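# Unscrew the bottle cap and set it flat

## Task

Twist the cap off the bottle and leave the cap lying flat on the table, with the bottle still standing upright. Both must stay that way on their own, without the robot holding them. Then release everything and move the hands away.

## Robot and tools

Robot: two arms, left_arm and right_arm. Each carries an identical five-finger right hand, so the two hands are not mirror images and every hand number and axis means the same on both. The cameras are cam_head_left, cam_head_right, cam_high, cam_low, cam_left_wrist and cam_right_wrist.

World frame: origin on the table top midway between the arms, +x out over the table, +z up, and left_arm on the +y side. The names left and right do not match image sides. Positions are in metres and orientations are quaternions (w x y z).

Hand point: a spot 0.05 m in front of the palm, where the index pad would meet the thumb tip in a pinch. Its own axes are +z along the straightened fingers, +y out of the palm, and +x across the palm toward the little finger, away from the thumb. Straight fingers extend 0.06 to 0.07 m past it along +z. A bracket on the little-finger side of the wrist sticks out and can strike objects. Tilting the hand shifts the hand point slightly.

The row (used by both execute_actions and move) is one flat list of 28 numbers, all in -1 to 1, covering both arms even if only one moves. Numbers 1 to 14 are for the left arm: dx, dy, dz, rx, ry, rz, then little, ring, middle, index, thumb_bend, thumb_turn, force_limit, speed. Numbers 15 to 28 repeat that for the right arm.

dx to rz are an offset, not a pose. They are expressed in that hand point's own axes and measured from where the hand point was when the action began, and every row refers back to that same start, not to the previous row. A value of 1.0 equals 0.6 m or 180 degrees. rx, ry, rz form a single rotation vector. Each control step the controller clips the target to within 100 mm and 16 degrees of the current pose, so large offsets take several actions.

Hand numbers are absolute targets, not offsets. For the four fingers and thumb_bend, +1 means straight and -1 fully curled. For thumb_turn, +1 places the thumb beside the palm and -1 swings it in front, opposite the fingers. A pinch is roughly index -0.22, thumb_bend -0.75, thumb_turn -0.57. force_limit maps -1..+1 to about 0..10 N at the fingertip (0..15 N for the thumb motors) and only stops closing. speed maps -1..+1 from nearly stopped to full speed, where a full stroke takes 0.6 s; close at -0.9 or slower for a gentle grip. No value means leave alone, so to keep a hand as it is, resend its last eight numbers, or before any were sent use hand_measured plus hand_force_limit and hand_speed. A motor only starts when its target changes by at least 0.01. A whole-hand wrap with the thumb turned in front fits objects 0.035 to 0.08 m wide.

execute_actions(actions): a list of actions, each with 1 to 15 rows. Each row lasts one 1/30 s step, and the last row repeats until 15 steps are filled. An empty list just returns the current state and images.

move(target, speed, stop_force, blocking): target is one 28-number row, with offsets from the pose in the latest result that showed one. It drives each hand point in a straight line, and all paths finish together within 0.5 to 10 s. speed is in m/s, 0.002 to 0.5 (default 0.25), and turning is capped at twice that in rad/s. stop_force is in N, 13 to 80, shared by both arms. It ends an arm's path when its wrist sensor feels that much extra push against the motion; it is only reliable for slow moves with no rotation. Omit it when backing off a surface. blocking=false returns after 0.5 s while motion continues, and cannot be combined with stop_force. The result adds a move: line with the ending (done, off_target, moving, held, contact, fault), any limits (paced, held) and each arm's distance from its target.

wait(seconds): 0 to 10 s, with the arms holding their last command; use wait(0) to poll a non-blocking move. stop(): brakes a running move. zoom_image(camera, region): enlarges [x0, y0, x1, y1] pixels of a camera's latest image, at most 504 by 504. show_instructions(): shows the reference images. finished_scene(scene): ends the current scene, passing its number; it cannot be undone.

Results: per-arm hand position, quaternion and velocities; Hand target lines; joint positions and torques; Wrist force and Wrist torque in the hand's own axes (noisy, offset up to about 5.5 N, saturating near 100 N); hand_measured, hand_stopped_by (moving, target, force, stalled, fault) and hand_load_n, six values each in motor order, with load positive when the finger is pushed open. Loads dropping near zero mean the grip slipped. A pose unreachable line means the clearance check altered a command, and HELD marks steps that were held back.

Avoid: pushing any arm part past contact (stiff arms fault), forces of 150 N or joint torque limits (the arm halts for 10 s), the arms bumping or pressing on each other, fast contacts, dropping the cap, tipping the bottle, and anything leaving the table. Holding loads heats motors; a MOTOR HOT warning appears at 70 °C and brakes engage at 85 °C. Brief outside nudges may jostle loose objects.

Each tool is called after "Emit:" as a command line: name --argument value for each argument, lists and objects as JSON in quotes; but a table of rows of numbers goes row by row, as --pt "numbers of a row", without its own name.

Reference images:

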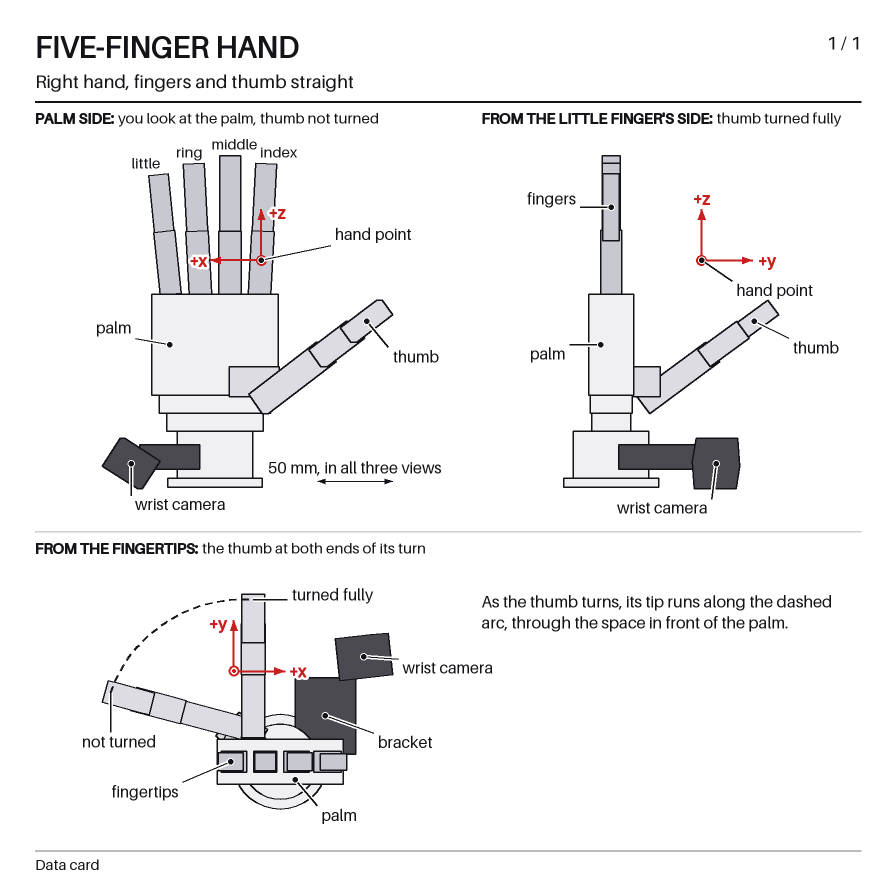

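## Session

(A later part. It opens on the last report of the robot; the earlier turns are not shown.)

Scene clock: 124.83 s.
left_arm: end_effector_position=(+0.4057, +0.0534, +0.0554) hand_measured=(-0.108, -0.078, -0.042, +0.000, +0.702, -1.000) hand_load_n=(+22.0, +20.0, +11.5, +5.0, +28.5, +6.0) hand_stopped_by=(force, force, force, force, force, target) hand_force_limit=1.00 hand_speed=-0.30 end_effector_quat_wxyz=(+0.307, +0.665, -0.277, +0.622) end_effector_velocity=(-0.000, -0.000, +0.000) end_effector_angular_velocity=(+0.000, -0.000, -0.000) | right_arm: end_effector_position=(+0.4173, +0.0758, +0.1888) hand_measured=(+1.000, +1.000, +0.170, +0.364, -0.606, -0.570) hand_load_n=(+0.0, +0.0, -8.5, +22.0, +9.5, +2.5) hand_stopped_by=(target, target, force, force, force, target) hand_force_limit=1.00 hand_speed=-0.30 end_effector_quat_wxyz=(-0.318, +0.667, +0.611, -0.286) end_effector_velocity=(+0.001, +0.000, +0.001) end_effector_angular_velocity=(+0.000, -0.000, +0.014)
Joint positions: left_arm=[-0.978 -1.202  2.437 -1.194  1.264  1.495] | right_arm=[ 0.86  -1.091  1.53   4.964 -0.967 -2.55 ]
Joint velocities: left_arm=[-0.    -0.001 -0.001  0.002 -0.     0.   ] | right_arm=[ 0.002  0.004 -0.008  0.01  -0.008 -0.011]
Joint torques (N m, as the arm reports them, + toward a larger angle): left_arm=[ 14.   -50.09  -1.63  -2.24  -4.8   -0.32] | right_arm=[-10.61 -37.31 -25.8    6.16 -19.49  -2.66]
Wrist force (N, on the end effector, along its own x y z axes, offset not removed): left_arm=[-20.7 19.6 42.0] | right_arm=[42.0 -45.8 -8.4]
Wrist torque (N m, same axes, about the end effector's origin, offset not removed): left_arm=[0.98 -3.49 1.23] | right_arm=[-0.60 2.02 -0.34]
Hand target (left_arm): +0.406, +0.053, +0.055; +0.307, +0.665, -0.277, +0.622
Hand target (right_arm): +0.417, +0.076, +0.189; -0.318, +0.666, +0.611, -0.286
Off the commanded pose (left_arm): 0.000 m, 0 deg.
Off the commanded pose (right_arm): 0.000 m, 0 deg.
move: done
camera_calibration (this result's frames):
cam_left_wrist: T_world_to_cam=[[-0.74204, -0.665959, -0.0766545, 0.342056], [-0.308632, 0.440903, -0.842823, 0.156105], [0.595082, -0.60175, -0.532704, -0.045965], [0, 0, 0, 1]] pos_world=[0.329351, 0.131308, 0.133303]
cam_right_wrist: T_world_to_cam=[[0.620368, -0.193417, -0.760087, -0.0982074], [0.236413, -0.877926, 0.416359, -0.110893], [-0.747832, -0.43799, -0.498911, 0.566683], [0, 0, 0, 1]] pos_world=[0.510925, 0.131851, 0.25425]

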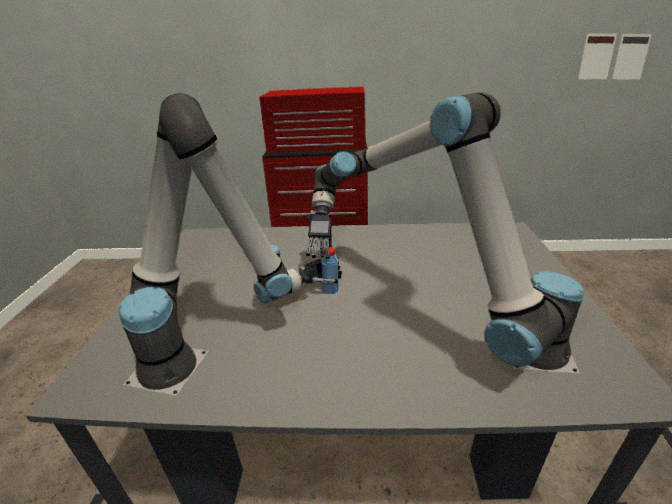

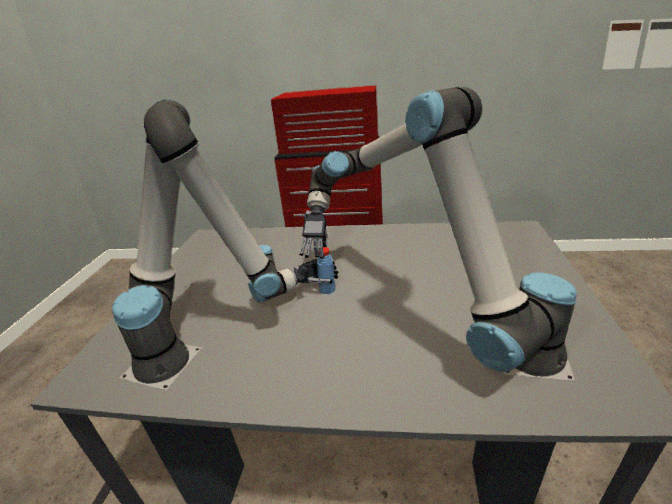

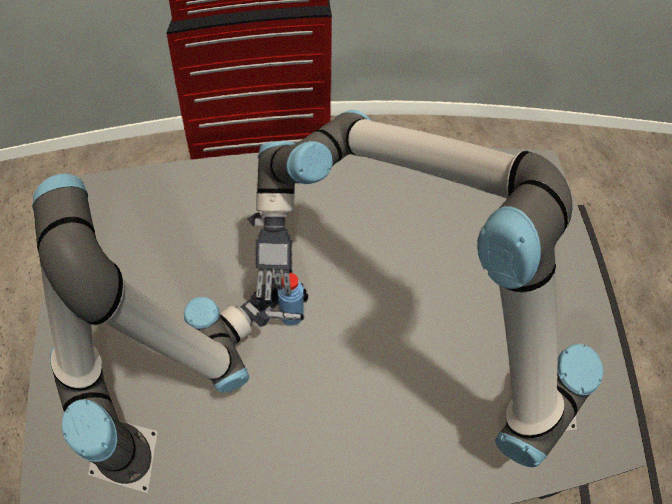

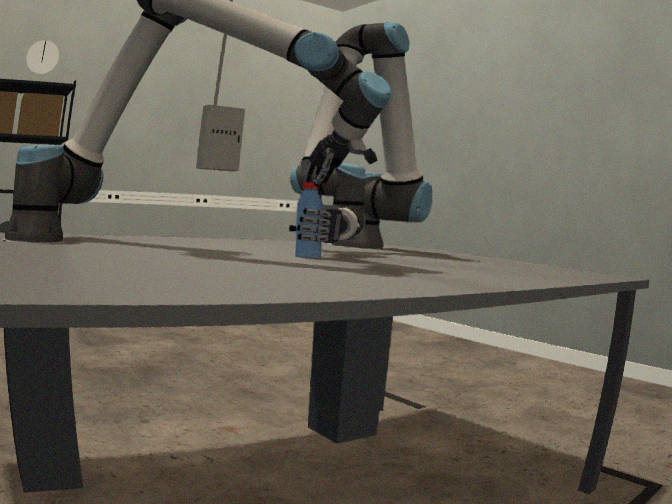

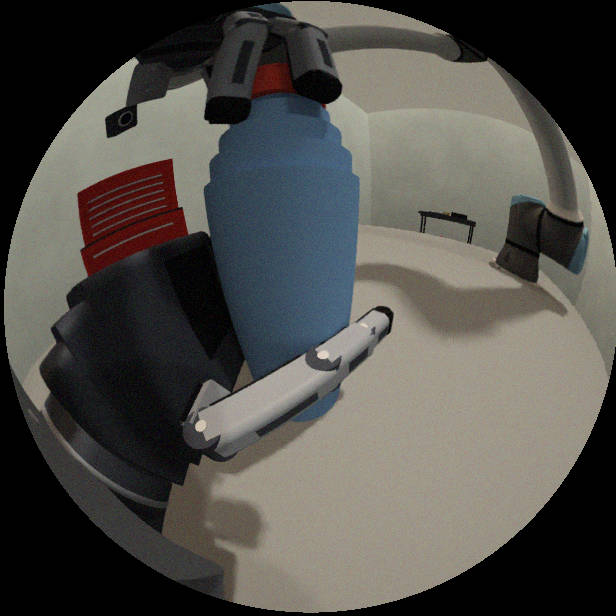

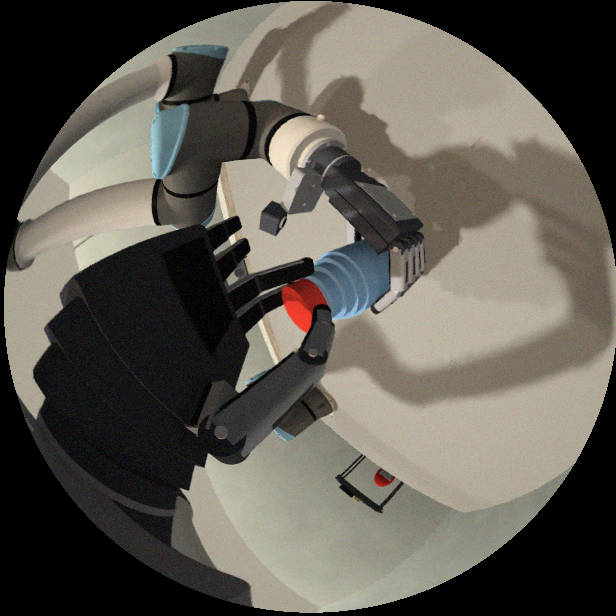

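Emit:
move --target '[0,0,0,0,0,0,-0.9,-0.9,-0.9,-0.9,-0.9,-1,1,-0.3, -0.0263,-0.0385,0.0114,0,0.45,0.33,1,1,0.8,0.8,0.2,-0.57,0.8,0.6]' --speed 0.4

Emit:
move --target '[0,0,0,0,0,0,-0.9,-0.9,-0.9,-0.9,-0.9,-1,1,-0.3, -0.006,0.017,0.019,0,0,0,1,1,0.8,0.8,-0.3,-0.57,0.8,0.3]'

Scene clock: 127.97 s.
left_arm: end_effector_position=(+0.4057, +0.0534, +0.0554) hand_measured=(-0.108, -0.078, -0.042, +0.000, +0.702, -1.000) hand_load_n=(+11.0, +12.0, +8.5, +6.5, +27.5, +10.5) hand_stopped_by=(force, force, force, force, force, target) hand_force_limit=1.00 hand_speed=-0.30 end_effector_quat_wxyz=(+0.307, +0.665, -0.277, +0.622) end_effector_velocity=(+0.000, +0.000, +0.000) end_effector_angular_velocity=(+0.000, +0.000, +0.000) | right_arm: end_effector_position=(+0.3962, +0.0621, +0.2020) hand_measured=(+1.000, +1.000, +0.800, +0.800, +0.200, -0.570) hand_load_n=(+0.0, +0.0, +0.0, +0.0, +0.0, +0.0) hand_stopped_by=(target, target, target, target, target, target) hand_force_limit=0.80 hand_speed=0.60 end_effector_quat_wxyz=(-0.453, +0.881, -0.109, +0.085) end_effector_velocity=(-0.000, -0.000, -0.000) end_effector_angular_velocity=(+0.001, -0.003, -0.015)
Joint positions: left_arm=[-0.978 -1.202  2.437 -1.194  1.264  1.495] | right_arm=[ 0.844 -1.298  2.223  2.907 -1.129 -0.402]
Joint velocities: left_arm=[ 0. -0.  0.  0.  0. -0.] | right_arm=[ 0.004  0.     0.003 -0.011 -0.015  0.012]
Joint torques (N m, as the arm reports them, + toward a larger angle): left_arm=[-11.51 -35.98 -23.31  -2.3    2.31  -0.31] | right_arm=[ 18.4  -37.22 -17.23  -6.83  -3.05   3.64]
Wrist force (N, on the end effector, along its own x y z axes, offset not removed): left_arm=[4.2 1.3 -5.1] | right_arm=[0.2 -3.9 -4.1]
Wrist torque (N m, same axes, about the end effector's origin, offset not removed): left_arm=[0.31 -0.07 0.07] | right_arm=[-0.63 0.06 -0.12]
Hand target (left_arm): +0.406, +0.053, +0.055; +0.307, +0.665, -0.277, +0.622
Hand target (right_arm): +0.396, +0.062, +0.202; -0.453, +0.881, -0.110, +0.086
Off the commanded pose (left_arm): 0.000 m, 0 deg.
Off the commanded pose (right_arm): 0.000 m, 0 deg.
move: done
camera_calibration (this result's frames):
cam_left_wrist: T_world_to_cam=[[-0.742025, -0.665975, -0.0766514, 0.342067], [-0.308639, 0.44089, -0.842828, 0.156114], [0.595097, -0.601742, -0.532697, -0.0459705], [0, 0, 0, 1]] pos_world=[0.329362, 0.131317, 0.133309]
cam_right_wrist: T_world_to_cam=[[-0.253064, -0.530041, -0.80933, 0.2991], [-0.929521, -0.0987304, 0.355306, 0.302512], [-0.268232, 0.842204, -0.4677, 0.275717], [0, 0, 0, 1]] pos_world=[0.430839, -0.0438073, 0.263538]

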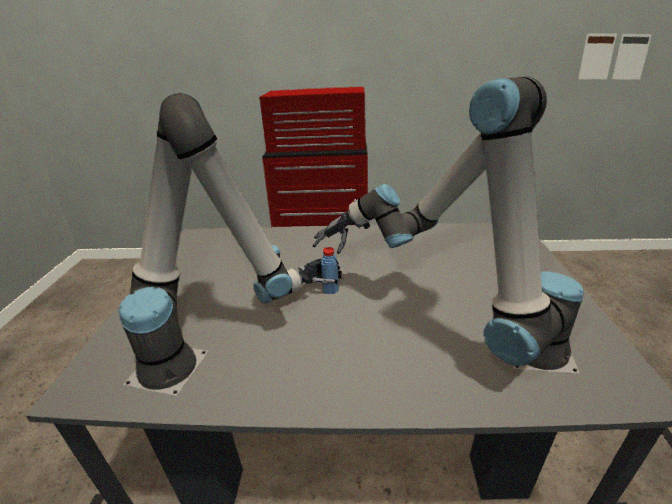

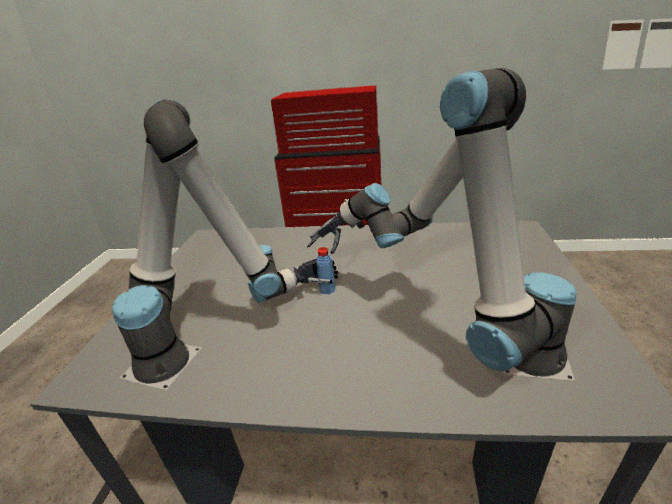

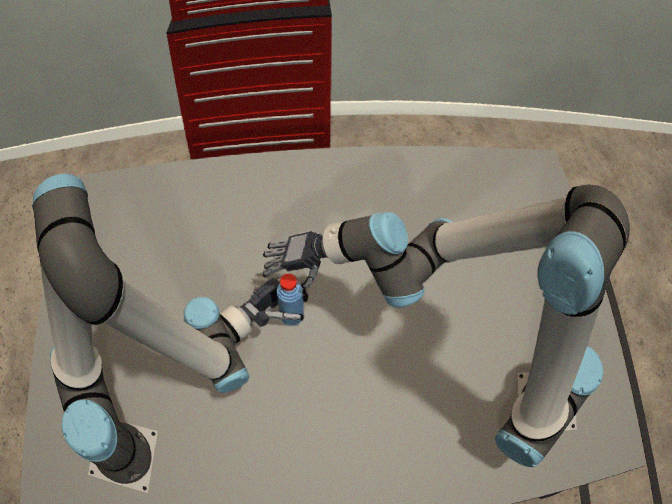

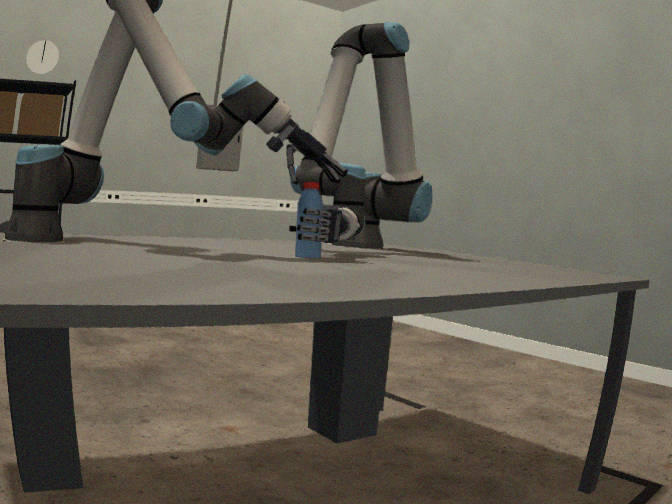

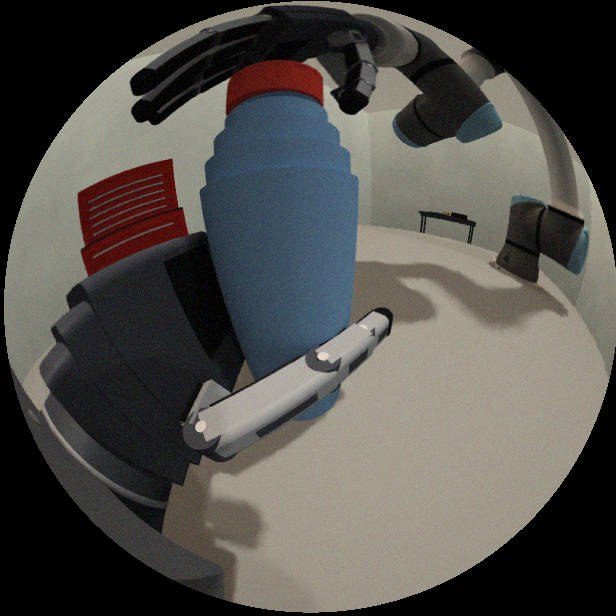

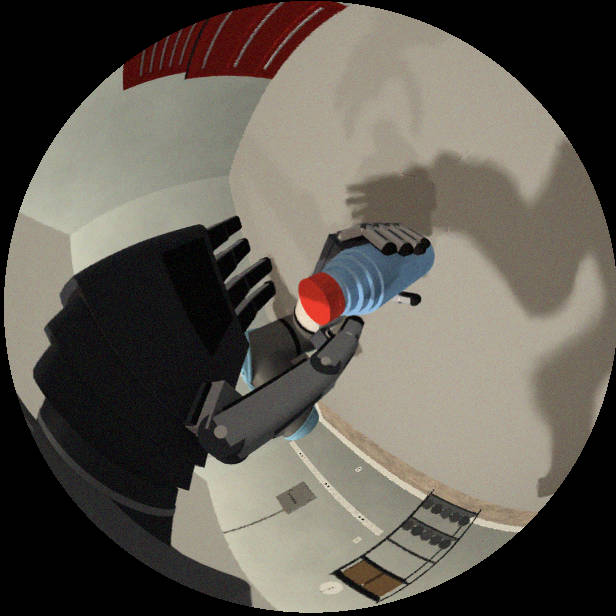

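Scene clock: 128.77 s.
left_arm: end_effector_position=(+0.4057, +0.0534, +0.0554) hand_measured=(-0.108, -0.078, -0.042, +0.000, +0.702, -1.000) hand_load_n=(+11.0, +12.0, +8.5, +6.5, +27.5, +10.5) hand_stopped_by=(force, force, force, force, force, target) hand_force_limit=1.00 hand_speed=-0.30 end_effector_quat_wxyz=(+0.307, +0.665, -0.277, +0.622) end_effector_velocity=(+0.000, -0.000, +0.001) end_effector_angular_velocity=(-0.002, -0.001, -0.000) | right_arm: end_effector_position=(+0.3945, +0.0661, +0.1872) hand_measured=(+1.000, +1.000, +0.800, +0.800, -0.300, -0.570) hand_load_n=(+0.0, +0.0, +0.0, +0.0, +0.0, +0.0) hand_stopped_by=(target, target, target, target, target, target) hand_force_limit=0.80 hand_speed=0.30 end_effector_quat_wxyz=(-0.453, +0.881, -0.109, +0.085) end_effector_velocity=(-0.000, +0.001, -0.003) end_effector_angular_velocity=(+0.001, -0.001, -0.000)
Joint positions: left_arm=[-0.978 -1.202  2.437 -1.194  1.264  1.495] | right_arm=[ 0.851 -1.27   2.225  2.875 -1.134 -0.397]
Joint velocities: left_arm=[-0.    -0.    -0.    -0.001  0.    -0.   ] | right_arm=[ 0.001  0.006  0.    -0.008 -0.001  0.001]
Joint torques (N m, as the arm reports them, + toward a larger angle): left_arm=[-10.92 -37.77 -24.07  -2.1    2.24  -0.59] | right_arm=[ 21.5  -41.89 -16.62  -7.11  -3.26   3.18]
Wrist force (N, on the end effector, along its own x y z axes, offset not removed): left_arm=[5.0 -2.3 -3.1] | right_arm=[-0.4 1.3 -0.8]
Wrist torque (N m, same axes, about the end effector's origin, offset not removed): left_arm=[-0.40 -0.30 0.02] | right_arm=[0.01 0.26 -0.14]
Hand target (left_arm): +0.406, +0.053, +0.055; +0.307, +0.665, -0.277, +0.622
Hand target (right_arm): +0.394, +0.066, +0.187; -0.453, +0.881, -0.109, +0.085
Off the commanded pose (left_arm): 0.000 m, 0 deg.
Off the commanded pose (right_arm): 0.000 m, 0 deg.
move: done
camera_calibration (this result's frames):
cam_left_wrist: T_world_to_cam=[[-0.742026, -0.665974, -0.0766513, 0.342067], [-0.308638, 0.44089, -0.842828, 0.156114], [0.595096, -0.601743, -0.532697, -0.0459701], [0, 0, 0, 1]] pos_world=[0.329362, 0.131316, 0.133309]
cam_right_wrist: T_world_to_cam=[[-0.253061, -0.530072, -0.809311, 0.288824], [-0.929517, -0.0987335, 0.355315, 0.306511], [-0.268249, 0.842185, -0.467725, 0.265005], [0, 0, 0, 1]] pos_world=[0.429085, -0.039823, 0.24879]

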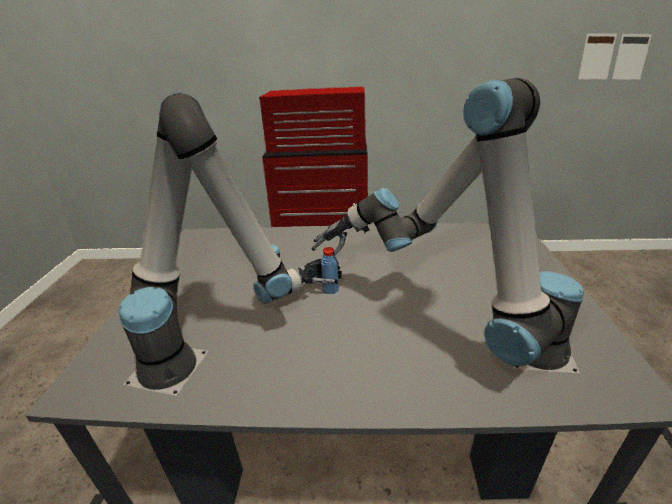

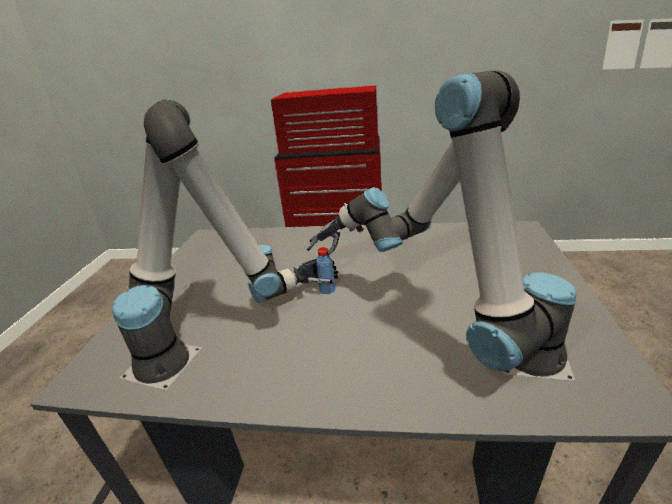

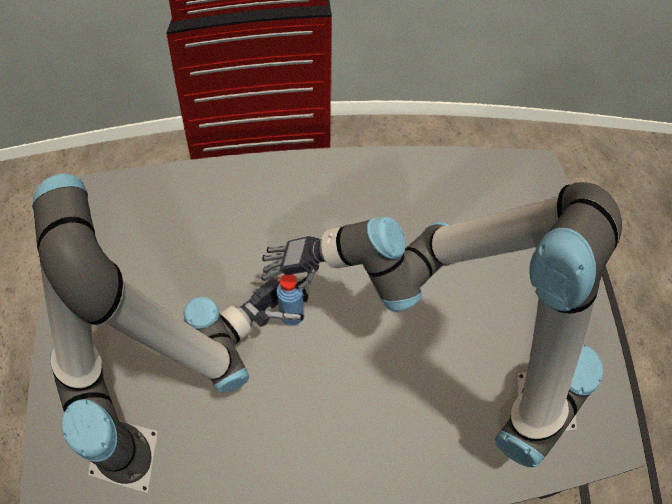

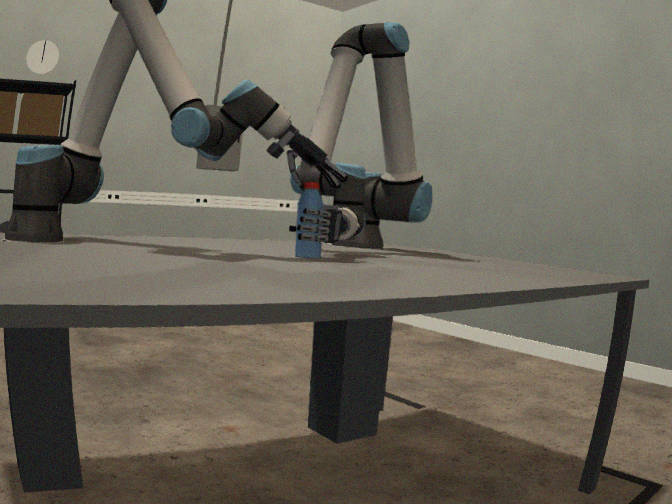

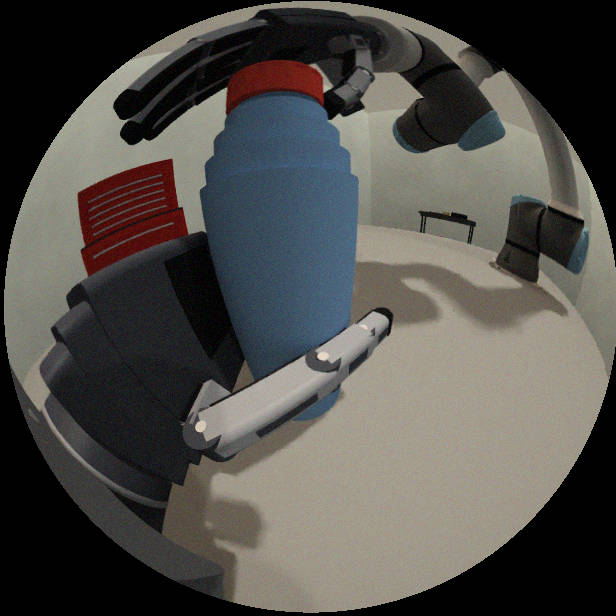

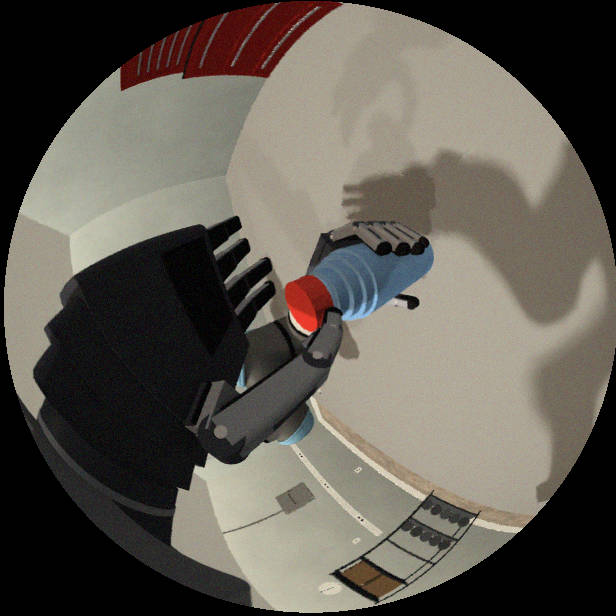

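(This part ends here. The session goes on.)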